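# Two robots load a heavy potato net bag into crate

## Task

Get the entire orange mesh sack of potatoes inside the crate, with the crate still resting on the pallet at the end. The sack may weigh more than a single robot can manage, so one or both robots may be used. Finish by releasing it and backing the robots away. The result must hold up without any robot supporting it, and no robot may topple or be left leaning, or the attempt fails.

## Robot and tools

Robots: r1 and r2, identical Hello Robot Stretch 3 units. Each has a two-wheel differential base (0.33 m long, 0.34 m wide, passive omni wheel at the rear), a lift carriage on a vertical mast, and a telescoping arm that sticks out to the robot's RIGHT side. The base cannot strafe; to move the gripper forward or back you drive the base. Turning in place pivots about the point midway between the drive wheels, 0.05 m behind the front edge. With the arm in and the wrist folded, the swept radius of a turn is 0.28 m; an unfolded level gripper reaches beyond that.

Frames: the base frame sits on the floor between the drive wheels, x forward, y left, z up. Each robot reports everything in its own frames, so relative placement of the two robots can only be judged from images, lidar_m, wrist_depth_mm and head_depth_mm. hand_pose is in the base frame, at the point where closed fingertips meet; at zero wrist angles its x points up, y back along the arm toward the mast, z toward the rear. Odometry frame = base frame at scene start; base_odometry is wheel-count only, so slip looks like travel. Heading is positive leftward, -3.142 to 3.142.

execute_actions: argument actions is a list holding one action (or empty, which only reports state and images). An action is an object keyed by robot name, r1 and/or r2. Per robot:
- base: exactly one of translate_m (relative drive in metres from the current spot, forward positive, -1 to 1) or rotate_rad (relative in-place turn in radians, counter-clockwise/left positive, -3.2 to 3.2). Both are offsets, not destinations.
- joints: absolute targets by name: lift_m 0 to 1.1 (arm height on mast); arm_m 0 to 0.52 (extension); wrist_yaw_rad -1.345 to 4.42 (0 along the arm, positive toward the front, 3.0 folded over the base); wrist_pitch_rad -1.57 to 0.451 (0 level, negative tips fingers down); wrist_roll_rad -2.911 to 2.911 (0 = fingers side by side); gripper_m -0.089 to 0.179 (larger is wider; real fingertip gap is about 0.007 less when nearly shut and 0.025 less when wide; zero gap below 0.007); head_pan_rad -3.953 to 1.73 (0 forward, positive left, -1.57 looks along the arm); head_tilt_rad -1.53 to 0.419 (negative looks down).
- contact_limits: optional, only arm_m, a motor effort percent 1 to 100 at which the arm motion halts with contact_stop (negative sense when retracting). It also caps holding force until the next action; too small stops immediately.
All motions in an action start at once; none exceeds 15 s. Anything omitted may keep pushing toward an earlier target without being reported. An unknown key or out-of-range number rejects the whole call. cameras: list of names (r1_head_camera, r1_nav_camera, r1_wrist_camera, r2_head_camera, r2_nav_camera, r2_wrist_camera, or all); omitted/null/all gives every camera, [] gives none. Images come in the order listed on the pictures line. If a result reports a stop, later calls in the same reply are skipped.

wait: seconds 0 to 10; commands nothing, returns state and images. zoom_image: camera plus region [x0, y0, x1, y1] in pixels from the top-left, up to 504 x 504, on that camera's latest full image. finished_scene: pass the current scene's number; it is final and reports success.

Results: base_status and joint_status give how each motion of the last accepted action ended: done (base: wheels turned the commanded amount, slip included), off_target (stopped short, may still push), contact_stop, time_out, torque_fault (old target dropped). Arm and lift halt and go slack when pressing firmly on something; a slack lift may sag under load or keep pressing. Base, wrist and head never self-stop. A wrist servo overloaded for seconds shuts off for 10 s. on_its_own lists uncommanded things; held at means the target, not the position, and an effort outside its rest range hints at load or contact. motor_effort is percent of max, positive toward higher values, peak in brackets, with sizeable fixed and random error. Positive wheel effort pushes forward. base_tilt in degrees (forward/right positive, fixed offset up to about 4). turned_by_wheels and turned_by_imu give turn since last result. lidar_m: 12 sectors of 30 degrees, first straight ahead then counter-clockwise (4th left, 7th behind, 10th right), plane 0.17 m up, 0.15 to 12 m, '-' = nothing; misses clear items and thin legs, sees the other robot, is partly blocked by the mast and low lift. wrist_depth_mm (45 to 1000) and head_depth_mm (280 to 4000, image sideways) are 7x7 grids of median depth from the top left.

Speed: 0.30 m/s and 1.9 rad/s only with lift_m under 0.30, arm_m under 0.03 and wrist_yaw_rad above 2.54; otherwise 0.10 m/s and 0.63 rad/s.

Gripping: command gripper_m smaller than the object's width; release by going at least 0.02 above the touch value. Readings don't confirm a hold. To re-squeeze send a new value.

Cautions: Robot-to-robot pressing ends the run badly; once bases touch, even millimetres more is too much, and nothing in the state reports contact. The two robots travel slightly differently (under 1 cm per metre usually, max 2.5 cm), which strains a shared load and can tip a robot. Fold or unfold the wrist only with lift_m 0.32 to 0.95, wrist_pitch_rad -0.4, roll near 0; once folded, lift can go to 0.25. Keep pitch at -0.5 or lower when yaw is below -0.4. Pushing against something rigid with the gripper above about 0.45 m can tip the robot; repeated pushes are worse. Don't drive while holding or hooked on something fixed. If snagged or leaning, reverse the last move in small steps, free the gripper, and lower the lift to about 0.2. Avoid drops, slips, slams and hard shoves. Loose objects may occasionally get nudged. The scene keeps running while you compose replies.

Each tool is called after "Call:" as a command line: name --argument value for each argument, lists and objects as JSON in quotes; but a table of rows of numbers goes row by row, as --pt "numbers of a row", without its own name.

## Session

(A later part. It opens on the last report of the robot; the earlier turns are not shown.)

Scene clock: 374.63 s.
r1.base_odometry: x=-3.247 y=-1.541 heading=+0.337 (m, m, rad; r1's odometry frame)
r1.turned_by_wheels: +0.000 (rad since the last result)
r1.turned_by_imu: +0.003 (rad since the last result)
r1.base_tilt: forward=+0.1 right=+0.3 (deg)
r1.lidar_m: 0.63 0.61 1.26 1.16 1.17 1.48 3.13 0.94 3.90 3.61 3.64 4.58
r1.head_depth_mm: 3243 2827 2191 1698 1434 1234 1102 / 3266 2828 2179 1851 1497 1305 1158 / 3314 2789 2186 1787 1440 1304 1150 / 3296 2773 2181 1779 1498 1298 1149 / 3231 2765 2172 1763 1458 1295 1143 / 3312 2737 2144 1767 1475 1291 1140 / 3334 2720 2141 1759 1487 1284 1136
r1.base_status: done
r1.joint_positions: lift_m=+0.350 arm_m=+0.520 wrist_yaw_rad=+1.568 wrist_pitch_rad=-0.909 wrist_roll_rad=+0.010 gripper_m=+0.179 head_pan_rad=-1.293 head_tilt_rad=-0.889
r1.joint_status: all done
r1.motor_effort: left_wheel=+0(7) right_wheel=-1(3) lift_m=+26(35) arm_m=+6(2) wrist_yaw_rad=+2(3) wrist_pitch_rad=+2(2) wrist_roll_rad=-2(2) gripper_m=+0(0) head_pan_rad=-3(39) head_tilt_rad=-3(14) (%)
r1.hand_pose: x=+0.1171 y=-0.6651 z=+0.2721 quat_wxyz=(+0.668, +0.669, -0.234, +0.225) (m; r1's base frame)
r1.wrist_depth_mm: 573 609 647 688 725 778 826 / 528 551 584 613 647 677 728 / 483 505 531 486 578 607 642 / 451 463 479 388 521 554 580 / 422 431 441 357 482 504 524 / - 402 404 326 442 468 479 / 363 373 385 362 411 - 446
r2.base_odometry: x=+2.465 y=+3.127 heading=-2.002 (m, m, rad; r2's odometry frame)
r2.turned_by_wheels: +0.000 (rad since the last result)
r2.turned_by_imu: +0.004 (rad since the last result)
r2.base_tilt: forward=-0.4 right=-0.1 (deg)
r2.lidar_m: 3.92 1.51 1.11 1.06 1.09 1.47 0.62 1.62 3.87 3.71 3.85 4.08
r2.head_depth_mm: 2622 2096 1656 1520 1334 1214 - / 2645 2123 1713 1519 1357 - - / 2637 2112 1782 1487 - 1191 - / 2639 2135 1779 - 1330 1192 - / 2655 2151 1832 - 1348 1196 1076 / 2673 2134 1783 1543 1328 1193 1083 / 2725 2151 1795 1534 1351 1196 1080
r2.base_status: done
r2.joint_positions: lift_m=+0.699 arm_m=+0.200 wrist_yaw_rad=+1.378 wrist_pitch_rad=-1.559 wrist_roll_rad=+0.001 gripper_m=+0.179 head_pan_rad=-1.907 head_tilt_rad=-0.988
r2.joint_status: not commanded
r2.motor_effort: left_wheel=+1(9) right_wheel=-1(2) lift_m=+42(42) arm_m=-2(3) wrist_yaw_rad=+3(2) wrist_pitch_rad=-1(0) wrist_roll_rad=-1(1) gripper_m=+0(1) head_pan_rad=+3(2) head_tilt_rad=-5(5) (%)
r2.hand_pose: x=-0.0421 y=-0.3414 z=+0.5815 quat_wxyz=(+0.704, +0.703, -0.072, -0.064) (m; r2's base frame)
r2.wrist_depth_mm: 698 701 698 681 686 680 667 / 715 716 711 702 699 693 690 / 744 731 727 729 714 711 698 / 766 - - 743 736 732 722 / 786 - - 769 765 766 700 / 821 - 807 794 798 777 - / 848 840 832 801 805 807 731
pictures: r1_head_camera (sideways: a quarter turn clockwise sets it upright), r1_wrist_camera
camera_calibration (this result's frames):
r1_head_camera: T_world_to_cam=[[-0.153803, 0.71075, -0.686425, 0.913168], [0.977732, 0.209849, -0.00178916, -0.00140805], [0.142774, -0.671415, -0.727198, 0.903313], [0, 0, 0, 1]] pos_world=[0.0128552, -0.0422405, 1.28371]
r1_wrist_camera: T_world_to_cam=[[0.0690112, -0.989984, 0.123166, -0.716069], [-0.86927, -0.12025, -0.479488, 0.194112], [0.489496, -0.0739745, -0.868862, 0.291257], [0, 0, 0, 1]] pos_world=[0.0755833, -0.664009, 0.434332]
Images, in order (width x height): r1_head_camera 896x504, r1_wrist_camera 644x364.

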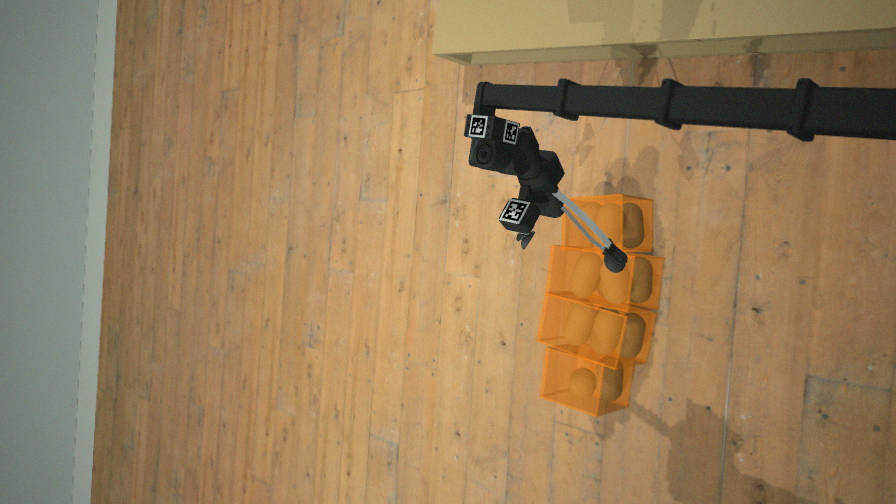

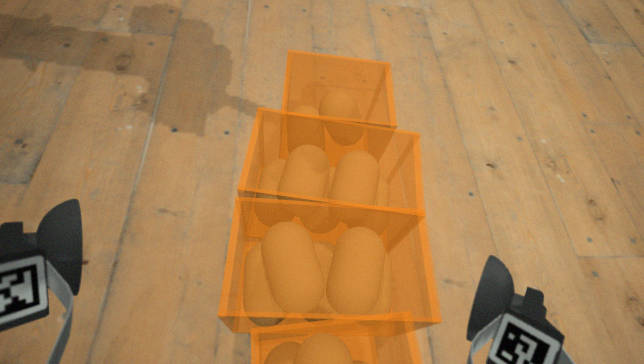

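Call:
execute_actions --actions '[{"r1":{"base":{"rotate_rad":-0.25}}}]' --cameras '[]'

Call:
execute_actions --actions '[{"r1":{"base":{"translate_m":0.25}},"r2":{"base":{"translate_m":0.3}}}]' --cameras '[]'

Call:
execute_actions --actions '[{"r1":{"base":{"rotate_rad":0.25}}}]' --cameras '[]'

Call:
execute_actions --actions '[{"r1":{"base":{"translate_m":-0.27},"joints":{"lift_m":0.3}}}]' --cameras '["r1_wrist_camera","r1_head_camera"]'

Scene clock: 382.13 s.
r1.base_odometry: x=-3.247 y=-1.541 heading=+0.087 (m, m, rad; r1's odometry frame)
r1.turned_by_wheels: -0.250 (rad since the last result)
r1.turned_by_imu: -0.251 (rad since the last result)
r1.base_tilt: forward=+0.0 right=+0.3 (deg)
r1.lidar_m: 4.59 0.61 0.62 1.17 1.16 1.27 1.97 0.95 0.99 3.62 3.60 3.96
r1.head_depth_mm: 3510 2806 2190 1672 1421 1224 1065 / 3455 2819 2177 1738 1378 1253 1073 / 3408 2802 2195 1735 1447 1307 1149 / 3343 2807 2154 1778 1498 1306 1147 / 3329 2776 2149 1778 1494 1298 1146 / 3276 2756 2136 1757 1493 1295 1139 / 3218 2731 2128 1766 1487 1297 1135
r1.base_status: done
r1.joint_positions: lift_m=+0.350 arm_m=+0.520 wrist_yaw_rad=+1.568 wrist_pitch_rad=-0.910 wrist_roll_rad=+0.010 gripper_m=+0.179 head_pan_rad=-1.293 head_tilt_rad=-0.889
r1.joint_status: not commanded
r1.motor_effort: left_wheel=+1(10) right_wheel=-1(7) lift_m=+25(25) arm_m=+5(5) wrist_yaw_rad=+2(2) wrist_pitch_rad=+3(3) wrist_roll_rad=-2(2) gripper_m=+0(0) head_pan_rad=-3(3) head_tilt_rad=-4(4) (%)
r1.hand_pose: x=+0.1169 y=-0.6652 z=+0.2720 quat_wxyz=(+0.668, +0.670, -0.234, +0.225) (m; r1's base frame)
r1.wrist_depth_mm: 584 619 615 676 723 775 815 / 529 558 486 530 637 697 718 / 483 504 486 463 580 605 639 / 450 462 471 443 523 545 577 / 423 429 440 376 482 505 522 / - 402 409 428 446 468 480 / 362 372 387 398 409 - 445
r2.base_odometry: x=+2.465 y=+3.127 heading=-2.002 (m, m, rad; r2's odometry frame)
r2.turned_by_wheels: +0.000 (rad since the last result)
r2.turned_by_imu: +0.001 (rad since the last result)
r2.base_tilt: forward=-0.2 right=-0.1 (deg)
r2.lidar_m: 3.93 1.51 1.11 1.06 1.09 1.48 0.62 1.62 3.88 3.72 3.84 4.12
r2.head_depth_mm: 2604 2115 1628 1527 1337 1204 - / 2639 2134 1776 1532 1357 - - / 2654 2129 1775 1477 - 1189 - / 2658 2122 1785 - 1327 1196 - / 2659 2145 1822 - 1350 1199 1078 / 2673 2141 1809 1532 1324 1196 1082 / 2666 2151 1796 1541 1353 1197 1086
r2.base_status: not commanded
r2.joint_positions: lift_m=+0.699 arm_m=+0.200 wrist_yaw_rad=+1.378 wrist_pitch_rad=-1.559 wrist_roll_rad=+0.001 gripper_m=+0.179 head_pan_rad=-1.907 head_tilt_rad=-0.988
r2.joint_status: not commanded
r2.motor_effort: left_wheel=+1(0) right_wheel=-1(1) lift_m=+42(42) arm_m=-2(3) wrist_yaw_rad=+3(2) wrist_pitch_rad=-1(1) wrist_roll_rad=-1(1) gripper_m=+0(1) head_pan_rad=+3(3) head_tilt_rad=-5(5) (%)
r2.hand_pose: x=-0.0421 y=-0.3414 z=+0.5815 quat_wxyz=(+0.704, +0.703, -0.072, -0.064) (m; r2's base frame)
r2.wrist_depth_mm: 696 702 694 694 688 680 665 / 724 714 714 702 697 691 694 / 742 737 736 725 714 719 696 / 766 - - 739 752 737 726 / 780 - - 758 745 766 702 / 828 - 809 772 778 763 - / 850 838 821 808 799 801 735
pictures: none
No camera images: the call's "cameras" was empty. Leave "cameras" out to get every camera's image.

Scene clock: 386.53 s.
r1.base_odometry: x=-2.998 y=-1.519 heading=+0.087 (m, m, rad; r1's odometry frame)
r1.turned_by_wheels: +0.000 (rad since the last result)
r1.turned_by_imu: +0.001 (rad since the last result)
r1.base_tilt: forward=+0.3 right=+0.5 (deg)
r1.lidar_m: 4.38 0.71 0.71 1.26 1.26 1.37 2.13 1.16 4.40 3.56 3.50 3.85
r1.head_depth_mm: 3405 2829 2211 1628 1439 1315 1155 / 3374 2778 2181 1832 1508 1304 1151 / 3352 2798 2188 1781 1452 1298 1149 / 3302 2811 2160 1777 1497 1278 1147 / 3227 2749 2143 1774 1500 1277 1144 / 3202 2724 2134 1762 1493 1288 1144 / 3129 2735 2141 1745 1480 1283 1136
r1.base_status: done
r1.joint_positions: lift_m=+0.350 arm_m=+0.520 wrist_yaw_rad=+1.568 wrist_pitch_rad=-0.910 wrist_roll_rad=+0.010 gripper_m=+0.179 head_pan_rad=-1.293 head_tilt_rad=-0.889
r1.joint_status: not commanded
r1.motor_effort: left_wheel=+2(8) right_wheel=-2(4) lift_m=+26(25) arm_m=+5(5) wrist_yaw_rad=+2(1) wrist_pitch_rad=+3(3) wrist_roll_rad=-2(2) gripper_m=+0(0) head_pan_rad=-2(3) head_tilt_rad=-4(4) (%)
r1.hand_pose: x=+0.1169 y=-0.6652 z=+0.2720 quat_wxyz=(+0.668, +0.670, -0.234, +0.225) (m; r1's base frame)
r1.wrist_depth_mm: 585 611 651 679 728 765 834 / 536 550 582 615 640 671 722 / 493 499 521 550 584 623 647 / 446 462 427 503 526 553 575 / 425 422 339 455 480 496 527 / - 393 334 423 445 473 482 / 365 368 294 348 411 - 446
r2.base_odometry: x=+2.339 y=+2.855 heading=-2.002 (m, m, rad; r2's odometry frame)
r2.turned_by_wheels: +0.000 (rad since the last result)
r2.turned_by_imu: +0.003 (rad since the last result)
r2.base_tilt: forward=-0.4 right=+0.0 (deg)
r2.lidar_m: 3.63 1.50 1.09 1.06 1.10 1.48 0.71 0.70 3.86 3.70 3.82 3.80
r2.head_depth_mm: 2602 2119 1719 1526 1337 1206 - / 2627 2120 1769 1520 1359 - - / 2657 2134 1776 1520 - 1193 - / 2654 2132 1794 - 1337 1196 - / 2681 2133 1828 - 1348 1196 1080 / 2660 2144 1778 1549 1322 1201 1082 / 2667 2126 1810 1555 1357 1199 1080
r2.base_status: done
r2.joint_positions: lift_m=+0.699 arm_m=+0.200 wrist_yaw_rad=+1.378 wrist_pitch_rad=-1.559 wrist_roll_rad=+0.001 gripper_m=+0.179 head_pan_rad=-1.907 head_tilt_rad=-0.988
r2.joint_status: not commanded
r2.motor_effort: left_wheel=+1(7) right_wheel=-1(3) lift_m=+42(42) arm_m=-2(3) wrist_yaw_rad=+2(2) wrist_pitch_rad=+0(0) wrist_roll_rad=-1(1) gripper_m=-1(0) head_pan_rad=+4(4) head_tilt_rad=-5(5) (%)
r2.hand_pose: x=-0.0421 y=-0.3414 z=+0.5815 quat_wxyz=(+0.704, +0.703, -0.072, -0.064) (m; r2's base frame)
r2.wrist_depth_mm: 704 702 689 680 684 669 675 / 727 712 716 698 698 692 688 / 745 740 732 728 723 708 699 / 751 - - 743 741 733 734 / 789 - - 769 755 749 750 / 833 - 806 792 785 772 - / 833 836 830 813 808 792 761
pictures: none
No camera images: the call's "cameras" was empty. Leave "cameras" out to get every camera's image.

Scene clock: 387.87 s.
r1.base_odometry: x=-2.998 y=-1.519 heading=+0.337 (m, m, rad; r1's odometry frame)
r1.turned_by_wheels: +0.250 (rad since the last result)
r1.turned_by_imu: +0.252 (rad since the last result)
r1.base_tilt: forward=+0.0 right=+0.3 (deg)
r1.lidar_m: 4.35 0.70 1.36 1.25 1.27 1.60 1.16 1.17 3.81 3.51 3.57 4.48
r1.head_depth_mm: 3180 2862 2203 1796 1514 1309 1158 / 3182 2836 2192 1832 1504 1291 1153 / 3244 2843 2174 1781 1456 1271 1150 / 3283 2769 2157 1774 1501 1277 1149 / 3268 2773 2153 1761 1493 1296 1142 / 3309 2753 2152 1754 1493 1291 1140 / 3242 2753 2130 1742 1487 1292 1144
r1.base_status: done
r1.joint_positions: lift_m=+0.350 arm_m=+0.520 wrist_yaw_rad=+1.568 wrist_pitch_rad=-0.910 wrist_roll_rad=+0.010 gripper_m=+0.179 head_pan_rad=-1.293 head_tilt_rad=-0.889
r1.joint_status: not commanded
r1.motor_effort: left_wheel=-1(9) right_wheel=+1(8) lift_m=+25(25) arm_m=+5(6) wrist_yaw_rad=+2(2) wrist_pitch_rad=+3(3) wrist_roll_rad=-2(2) gripper_m=+0(0) head_pan_rad=-3(3) head_tilt_rad=-3(4) (%)
r1.hand_pose: x=+0.1169 y=-0.6652 z=+0.2720 quat_wxyz=(+0.668, +0.670, -0.234, +0.225) (m; r1's base frame)
r1.wrist_depth_mm: 587 615 650 686 726 772 828 / 525 558 588 615 646 672 718 / 485 504 528 548 579 607 637 / 448 461 485 503 528 549 566 / 423 433 445 464 483 504 528 / - 401 353 425 445 467 479 / 363 371 377 401 411 - 445
r2.base_odometry: x=+2.339 y=+2.855 heading=-2.002 (m, m, rad; r2's odometry frame)
r2.turned_by_wheels: +0.000 (rad since the last result)
r2.turned_by_imu: +0.000 (rad since the last result)
r2.base_tilt: forward=-0.4 right=-0.2 (deg)
r2.lidar_m: 3.64 1.50 1.08 1.07 1.10 1.48 0.71 0.70 3.88 3.71 3.82 3.81
r2.head_depth_mm: 2628 2109 1736 1524 1337 1209 - / 2653 2107 1727 1526 1360 - - / 2624 2123 1788 1536 - 1193 - / 2640 2116 1781 - 1330 1195 - / 2658 2139 1835 - 1338 1193 1081 / 2690 2145 1802 1544 1328 1203 1080 / 2694 2157 1799 1535 1355 1197 1086
r2.base_status: not commanded
r2.joint_positions: lift_m=+0.699 arm_m=+0.200 wrist_yaw_rad=+1.378 wrist_pitch_rad=-1.559 wrist_roll_rad=+0.001 gripper_m=+0.179 head_pan_rad=-1.907 head_tilt_rad=-0.988
r2.joint_status: not commanded
r2.motor_effort: left_wheel=+1(1) right_wheel=-1(1) lift_m=+42(42) arm_m=-3(3) wrist_yaw_rad=+3(3) wrist_pitch_rad=-1(0) wrist_roll_rad=-1(1) gripper_m=+0(1) head_pan_rad=+3(3) head_tilt_rad=-6(5) (%)
r2.hand_pose: x=-0.0421 y=-0.3414 z=+0.5815 quat_wxyz=(+0.704, +0.703, -0.072, -0.064) (m; r2's base frame)
r2.wrist_depth_mm: 700 710 696 683 684 673 665 / 723 723 717 696 699 693 681 / 729 736 731 722 737 714 698 / 762 - - 735 732 737 716 / 796 - - 766 753 748 757 / 813 - 803 799 784 780 - / 837 839 821 817 806 790 764
pictures: none
No camera images: the call's "cameras" was empty. Leave "cameras" out to get every camera's image.

Scene clock: 391.73 s.
r1.base_odometry: x=-3.253 y=-1.608 heading=+0.337 (m, m, rad; r1's odometry frame)
r1.turned_by_wheels: +0.000 (rad since the last result)
r1.turned_by_imu: +0.000 (rad since the last result)
r1.base_tilt: forward=+0.0 right=+0.1 (deg)
r1.lidar_m: 0.97 0.94 1.32 1.22 1.24 1.55 0.99 0.90 3.87 3.54 3.61 4.51
r1.head_depth_mm: 3163 2815 2209 1793 1398 1203 1063 / 3212 2838 2181 1799 1519 1309 1156 / 3241 2821 2177 1768 1449 1302 1148 / 3288 2818 2143 1767 1502 1299 1145 / 3280 2769 2155 1763 1492 1277 1141 / 3272 2736 2149 1771 1490 1290 1146 / 3323 2742 2145 1750 1482 1288 1144
r1.base_status: done
r1.joint_positions: lift_m=+0.300 arm_m=+0.520 wrist_yaw_rad=+1.568 wrist_pitch_rad=-0.910 wrist_roll_rad=+0.010 gripper_m=+0.179 head_pan_rad=-1.293 head_tilt_rad=-0.889
r1.joint_status: all done
r1.motor_effort: left_wheel=-2(8) right_wheel=+2(4) lift_m=+25(26) arm_m=+5(5) wrist_yaw_rad=+2(1) wrist_pitch_rad=+3(3) wrist_roll_rad=-2(2) gripper_m=+0(0) head_pan_rad=-3(2) head_tilt_rad=-4(4) (%)
r1.hand_pose: x=+0.1169 y=-0.6652 z=+0.2220 quat_wxyz=(+0.668, +0.670, -0.234, +0.225) (m; r1's base frame)
r1.wrist_depth_mm: 513 545 576 606 653 675 729 / 471 488 505 464 562 603 629 / 430 443 360 372 508 529 570 / 395 409 350 379 461 481 507 / 373 382 294 303 423 441 462 / - 354 326 370 394 412 422 / 320 330 252 302 363 - 393
r2.base_odometry: x=+2.339 y=+2.855 heading=-2.002 (m, m, rad; r2's odometry frame)
r2.turned_by_wheels: +0.000 (rad since the last result)
r2.turned_by_imu: +0.001 (rad since the last result)
r2.base_tilt: forward=-0.3 right=-0.2 (deg)
r2.lidar_m: 3.64 1.50 1.09 1.07 1.10 1.48 0.96 1.92 3.87 3.70 3.82 3.81
r2.head_depth_mm: 2622 2117 1761 1535 1334 1208 - / 2635 2106 1785 1529 1369 - - / 2620 2115 1788 1526 - 1197 - / 2652 2142 1772 - 1339 1201 - / 2674 2140 1833 - 1345 1200 1079 / 2688 2129 1794 1538 1326 1200 1082 / 2683 2139 1800 1547 1352 1202 1086
r2.base_status: not commanded
r2.joint_positions: lift_m=+0.699 arm_m=+0.200 wrist_yaw_rad=+1.378 wrist_pitch_rad=-1.559 wrist_roll_rad=+0.001 gripper_m=+0.179 head_pan_rad=-1.907 head_tilt_rad=-0.988
r2.joint_status: not commanded
r2.motor_effort: left_wheel=+1(1) right_wheel=-1(1) lift_m=+42(42) arm_m=-3(2) wrist_yaw_rad=+3(1) wrist_pitch_rad=+0(0) wrist_roll_rad=-1(1) gripper_m=+0(0) head_pan_rad=+3(4) head_tilt_rad=-5(5) (%)
r2.hand_pose: x=-0.0421 y=-0.3414 z=+0.5815 quat_wxyz=(+0.704, +0.703, -0.072, -0.064) (m; r2's base frame)
r2.wrist_depth_mm: 703 698 696 678 682 672 673 / 723 714 714 708 698 690 682 / 743 741 730 730 720 713 707 / 764 - - 740 732 734 728 / 779 - - 766 753 752 742 / 815 - 799 797 788 780 - / 840 824 826 825 803 787 765
pictures: r1_head_camera (sideways: a quarter turn clockwise sets it upright), r1_wrist_camera
camera_calibration (this result's frames):
r1_head_camera: T_world_to_cam=[[-0.153805, 0.71086, -0.686311, 0.91302], [0.97774, 0.209811, -0.00179958, -0.00139454], [0.142716, -0.671311, -0.727306, 0.903454], [0, 0, 0, 1]] pos_world=[0.0128527, -0.042238, 1.2837]
r1_wrist_camera: T_world_to_cam=[[0.0691498, -0.989984, 0.123084, -0.709891], [-0.869815, -0.120248, -0.478501, 0.16969], [0.488509, -0.0739723, -0.869418, 0.248034], [0, 0, 0, 1]] pos_world=[0.075521, -0.664028, 0.384219]
Images, in order (width x height): r1_head_camera 896x504, r1_wrist_camera 644x364.

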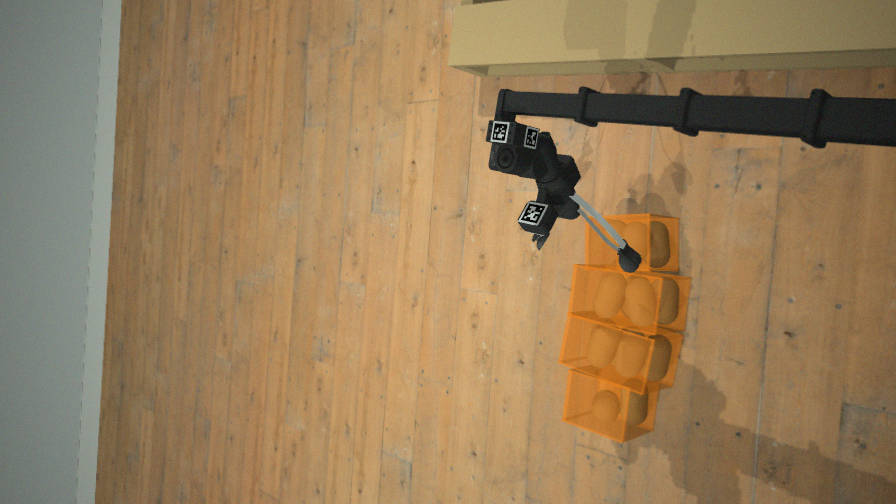

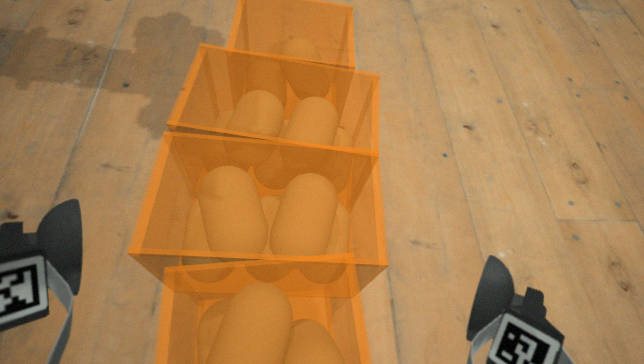

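Call:
execute_actions --actions '[{"r1":{"joints":{"lift_m":0.21}}}]' --cameras '["r1_wrist_camera"]'

Scene clock: 395.60 s.
r1.base_odometry: x=-3.253 y=-1.608 heading=+0.337 (m, m, rad; r1's odometry frame)
r1.turned_by_wheels: +0.000 (rad since the last result)
r1.turned_by_imu: +0.000 (rad since the last result)
r1.base_tilt: forward=+0.2 right=+0.3 (deg)
r1.lidar_m: 0.97 0.94 1.32 1.22 1.23 1.56 0.99 0.90 3.84 3.55 3.59 4.51
r1.head_depth_mm: 3200 2839 2205 1789 1399 1202 1061 / 3193 2814 2189 1777 1505 1305 1152 / 3229 2791 2161 1782 1470 1303 1151 / 3281 2803 2163 1771 1504 1297 1151 / 3287 2758 2168 1775 1492 1277 1147 / 3232 2752 2143 1767 1492 1292 1144 / 3246 2756 2138 1754 1483 1287 1141
r1.base_status: not commanded
r1.joint_positions: lift_m=+0.210 arm_m=+0.520 wrist_yaw_rad=+1.568 wrist_pitch_rad=-0.910 wrist_roll_rad=+0.010 gripper_m=+0.179 head_pan_rad=-1.293 head_tilt_rad=-0.889
r1.joint_status: all done
r1.motor_effort: left_wheel=-2(2) right_wheel=+2(2) lift_m=+24(26) arm_m=+5(5) wrist_yaw_rad=+2(2) wrist_pitch_rad=+3(3) wrist_roll_rad=-2(2) gripper_m=+0(0) head_pan_rad=-3(3) head_tilt_rad=-4(3) (%)
r1.hand_pose: x=+0.1169 y=-0.6652 z=+0.1320 quat_wxyz=(+0.668, +0.670, -0.234, +0.225) (m; r1's base frame)
r1.wrist_depth_mm: 390 414 412 366 485 514 552 / 355 369 270 272 435 456 481 / 329 341 224 238 386 408 431 / 303 309 211 217 355 369 386 / 284 285 248 256 324 335 354 / - 269 179 285 299 314 324 / 245 248 161 185 276 - 298
r2.base_odometry: x=+2.339 y=+2.855 heading=-2.002 (m, m, rad; r2's odometry frame)
r2.turned_by_wheels: +0.000 (rad since the last result)
r2.turned_by_imu: +0.001 (rad since the last result)
r2.base_tilt: forward=-0.3 right=-0.1 (deg)
r2.lidar_m: 3.64 1.50 1.09 1.06 1.10 1.48 0.96 1.20 3.86 3.71 3.82 3.80
r2.head_depth_mm: 2611 2135 1779 1526 1337 1209 - / 2647 2115 1764 1536 1359 - - / 2646 2127 1784 1534 - 1194 - / 2663 2153 1791 - 1334 1197 - / 2642 2164 1836 - 1345 1202 1077 / 2680 2145 1805 1542 1334 1200 1081 / 2657 2148 1794 1544 1352 1202 1082
r2.base_status: not commanded
r2.joint_positions: lift_m=+0.699 arm_m=+0.200 wrist_yaw_rad=+1.378 wrist_pitch_rad=-1.559 wrist_roll_rad=+0.001 gripper_m=+0.179 head_pan_rad=-1.907 head_tilt_rad=-0.988
r2.joint_status: not commanded
r2.motor_effort: left_wheel=+1(1) right_wheel=-1(1) lift_m=+42(42) arm_m=-2(3) wrist_yaw_rad=+2(2) wrist_pitch_rad=+0(0) wrist_roll_rad=-1(1) gripper_m=+0(0) head_pan_rad=+3(3) head_tilt_rad=-5(5) (%)
r2.hand_pose: x=-0.0421 y=-0.3414 z=+0.5815 quat_wxyz=(+0.704, +0.703, -0.072, -0.064) (m; r2's base frame)
r2.wrist_depth_mm: 700 691 698 685 679 675 664 / 716 713 710 698 706 689 687 / 743 733 726 727 712 706 707 / 745 - - 739 733 725 723 / 779 - - 763 763 758 740 / 822 - 814 789 782 769 - / 833 822 825 814 804 793 765
pictures: r1_wrist_camera
camera_calibration (this result's frames):
r1_wrist_camera: T_world_to_cam=[[0.0691498, -0.989984, 0.123084, -0.698814], [-0.869815, -0.120248, -0.4785, 0.126629], [0.488508, -0.0739724, -0.869418, 0.169793], [0, 0, 0, 1]] pos_world=[0.075521, -0.664028, 0.294226]
Images, in order (width x height): r1_wrist_camera 644x364.

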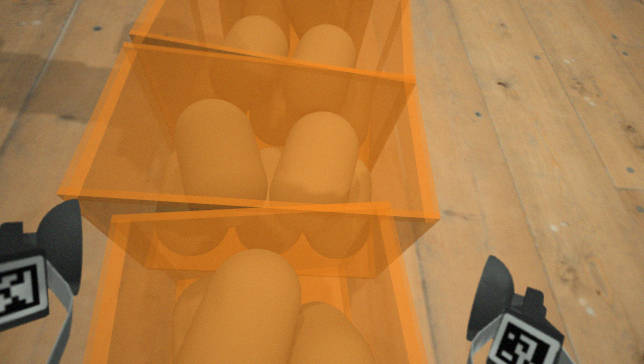

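Call:
execute_actions --actions '[{"r1":{"base":{"translate_m":-0.02},"joints":{"arm_m":0.495}}}]' --cameras '[]'

Call:
execute_actions --actions '[{"r1":{"joints":{"lift_m":0.175}}}]' --cameras '["r1_wrist_camera"]'

Call:
execute_actions --actions '[{"r1":{"joints":{"gripper_m":0.09}}}]' --cameras '[]'

Call:
execute_actions --actions '[{"r1":{"joints":{"arm_m":0.36,"lift_m":0.19}}}]' --cameras '["r1_wrist_camera","r1_head_camera"]'

Scene clock: 401.33 s.
r1.base_odometry: x=-3.272 y=-1.615 heading=+0.336 (m, m, rad; r1's odometry frame)
r1.turned_by_wheels: +0.000 (rad since the last result)
r1.turned_by_imu: +0.000 (rad since the last result)
r1.base_tilt: forward=+0.3 right=+0.4 (deg)
r1.lidar_m: 0.99 0.96 1.32 1.22 1.23 1.55 1.07 0.88 3.86 3.55 3.59 4.55
r1.head_depth_mm: 3158 2856 2184 1774 1369 1185 1045 / 3219 2808 2189 1783 1524 1311 1151 / 3247 2808 2180 1776 1543 1302 1144 / 3313 2768 2176 1777 1493 1292 1147 / 3318 2742 2149 1776 1497 1289 1143 / 3286 2745 2155 1766 1490 1292 1141 / 3266 2720 2117 1745 1487 1289 1137
r1.base_status: done
r1.joint_positions: lift_m=+0.210 arm_m=+0.496 wrist_yaw_rad=+1.566 wrist_pitch_rad=-0.909 wrist_roll_rad=+0.008 gripper_m=+0.179 head_pan_rad=-1.293 head_tilt_rad=-0.889
r1.joint_status: all done
r1.motor_effort: left_wheel=-3(6) right_wheel=+4(3) lift_m=+25(25) arm_m=-6(9) wrist_yaw_rad=+4(4) wrist_pitch_rad=+3(3) wrist_roll_rad=-1(2) gripper_m=+0(0) head_pan_rad=-3(3) head_tilt_rad=-4(4) (%)
r1.hand_pose: x=+0.1170 y=-0.6413 z=+0.1320 quat_wxyz=(+0.669, +0.669, -0.234, +0.225) (m; r1's base frame)
r1.wrist_depth_mm: 391 414 428 298 493 526 561 / 358 372 311 281 430 459 485 / 327 339 231 239 384 409 433 / 302 311 251 228 350 369 387 / 283 290 287 265 321 340 356 / - 268 225 184 299 318 323 / 243 251 169 174 274 - 301
r2.base_odometry: x=+2.339 y=+2.855 heading=-2.002 (m, m, rad; r2's odometry frame)
r2.turned_by_wheels: +0.000 (rad since the last result)
r2.turned_by_imu: +0.001 (rad since the last result)
r2.base_tilt: forward=-0.4 right=+0.0 (deg)
r2.lidar_m: 3.63 1.50 1.09 1.07 1.10 1.48 0.98 1.19 3.88 3.69 3.83 3.80
r2.head_depth_mm: 2631 2112 1770 1527 1336 1209 - / 2614 2116 1774 1516 1363 - - / 2626 2128 1772 1534 - 1194 - / 2664 2135 1777 - 1331 1196 - / 2694 2153 1836 - 1350 1193 1084 / 2651 2150 1792 1534 1334 1199 1083 / 2714 2152 1791 1541 1355 1201 1082
r2.base_status: not commanded
r2.joint_positions: lift_m=+0.699 arm_m=+0.200 wrist_yaw_rad=+1.378 wrist_pitch_rad=-1.559 wrist_roll_rad=+0.001 gripper_m=+0.179 head_pan_rad=-1.907 head_tilt_rad=-0.988
r2.joint_status: not commanded
r2.motor_effort: left_wheel=+1(0) right_wheel=-1(1) lift_m=+42(41) arm_m=-3(2) wrist_yaw_rad=+2(2) wrist_pitch_rad=+0(0) wrist_roll_rad=-1(1) gripper_m=+0(0) head_pan_rad=+2(3) head_tilt_rad=-5(5) (%)
r2.hand_pose: x=-0.0421 y=-0.3414 z=+0.5815 quat_wxyz=(+0.704, +0.703, -0.072, -0.064) (m; r2's base frame)
r2.wrist_depth_mm: 704 703 682 690 683 678 662 / 726 713 702 700 701 692 688 / 736 737 733 723 717 716 703 / 773 - - 739 736 730 724 / 785 - - 759 761 752 740 / 821 - 804 782 797 771 - / 838 846 828 824 807 799 750
pictures: none
No camera images: the call's "cameras" was empty. Leave "cameras" out to get every camera's image.

Scene clock: 402.83 s.
r1.base_odometry: x=-3.272 y=-1.615 heading=+0.336 (m, m, rad; r1's odometry frame)
r1.turned_by_wheels: +0.000 (rad since the last result)
r1.turned_by_imu: +0.000 (rad since the last result)
r1.base_tilt: forward=+0.1 right=+0.5 (deg)
r1.lidar_m: 0.99 0.96 1.32 1.22 1.23 1.55 1.07 0.88 3.85 3.54 3.59 4.53
r1.head_depth_mm: 3219 2833 2209 1781 1364 1184 1042 / 3228 2831 2184 1788 1512 1304 1155 / 3271 2828 2176 1780 1558 1300 1150 / 3297 2763 2160 1778 1513 1292 1146 / 3329 2775 2151 1757 1491 1290 1137 / 3333 2757 2138 1758 1485 1291 1137 / 3328 2734 2135 1757 1483 1285 1140
r1.base_status: not commanded
r1.joint_positions: lift_m=+0.176 arm_m=+0.495 wrist_yaw_rad=+1.563 wrist_pitch_rad=-0.893 wrist_roll_rad=-0.001 gripper_m=+0.179 head_pan_rad=-1.293 head_tilt_rad=-0.890
r1.joint_status: all done
r1.motor_effort: left_wheel=-5(4) right_wheel=+6(6) lift_m=+19(25) arm_m=-6(7) wrist_yaw_rad=+7(14) wrist_pitch_rad=-2(5) wrist_roll_rad=+4(7) gripper_m=+0(1) head_pan_rad=-3(3) head_tilt_rad=-3(4) (%)
r1.hand_pose: x=+0.1205 y=-0.6417 z=+0.0995 quat_wxyz=(+0.668, +0.666, -0.237, +0.233) (m; r1's base frame)
r1.wrist_depth_mm: 351 371 370 255 442 475 516 / 318 332 208 257 386 419 450 / 292 302 196 201 348 373 397 / 271 278 223 207 312 335 355 / - 257 228 172 287 303 320 / - 239 144 155 267 284 291 / 218 222 130 151 243 - 272
r2.base_odometry: x=+2.339 y=+2.855 heading=-2.002 (m, m, rad; r2's odometry frame)
r2.turned_by_wheels: +0.000 (rad since the last result)
r2.turned_by_imu: +0.000 (rad since the last result)
r2.base_tilt: forward=-0.3 right=-0.1 (deg)
r2.lidar_m: 3.62 1.50 1.09 1.07 1.10 1.48 0.98 1.23 3.87 3.71 3.83 3.78
r2.head_depth_mm: 2626 2119 1776 1520 1332 1211 - / 2649 2085 1786 1522 1363 - - / 2631 2117 1772 1528 - 1190 - / 2700 2124 1787 - 1334 1199 - / 2674 2139 1831 - 1345 1200 1072 / 2664 2160 1800 1537 1327 1198 1075 / 2693 2155 1794 1543 1351 1202 1088
r2.base_status: not commanded
r2.joint_positions: lift_m=+0.699 arm_m=+0.200 wrist_yaw_rad=+1.378 wrist_pitch_rad=-1.559 wrist_roll_rad=+0.001 gripper_m=+0.179 head_pan_rad=-1.907 head_tilt_rad=-0.988
r2.joint_status: not commanded
r2.motor_effort: left_wheel=+1(1) right_wheel=-1(1) lift_m=+42(42) arm_m=-3(2) wrist_yaw_rad=+2(2) wrist_pitch_rad=+0(0) wrist_roll_rad=-1(1) gripper_m=+0(0) head_pan_rad=+4(3) head_tilt_rad=-5(5) (%)
r2.hand_pose: x=-0.0421 y=-0.3414 z=+0.5815 quat_wxyz=(+0.704, +0.703, -0.072, -0.064) (m; r2's base frame)
r2.wrist_depth_mm: 702 702 691 683 674 672 671 / 717 713 703 697 700 683 685 / 755 731 737 724 721 712 707 / 762 - - 748 735 739 724 / 787 - - 765 766 770 736 / 819 - 802 791 777 774 - / 853 830 815 805 801 807 769
pictures: r1_wrist_camera
camera_calibration (this result's frames):
r1_wrist_camera: T_world_to_cam=[[0.0713152, -0.988743, 0.131536, -0.672152], [-0.86124, -0.127562, -0.491929, 0.112647], [0.50317, -0.0782017, -0.860642, 0.136206], [0, 0, 0, 1]] pos_world=[0.0764162, -0.639564, 0.261051]
Images, in order (width x height): r1_wrist_camera 644x364.

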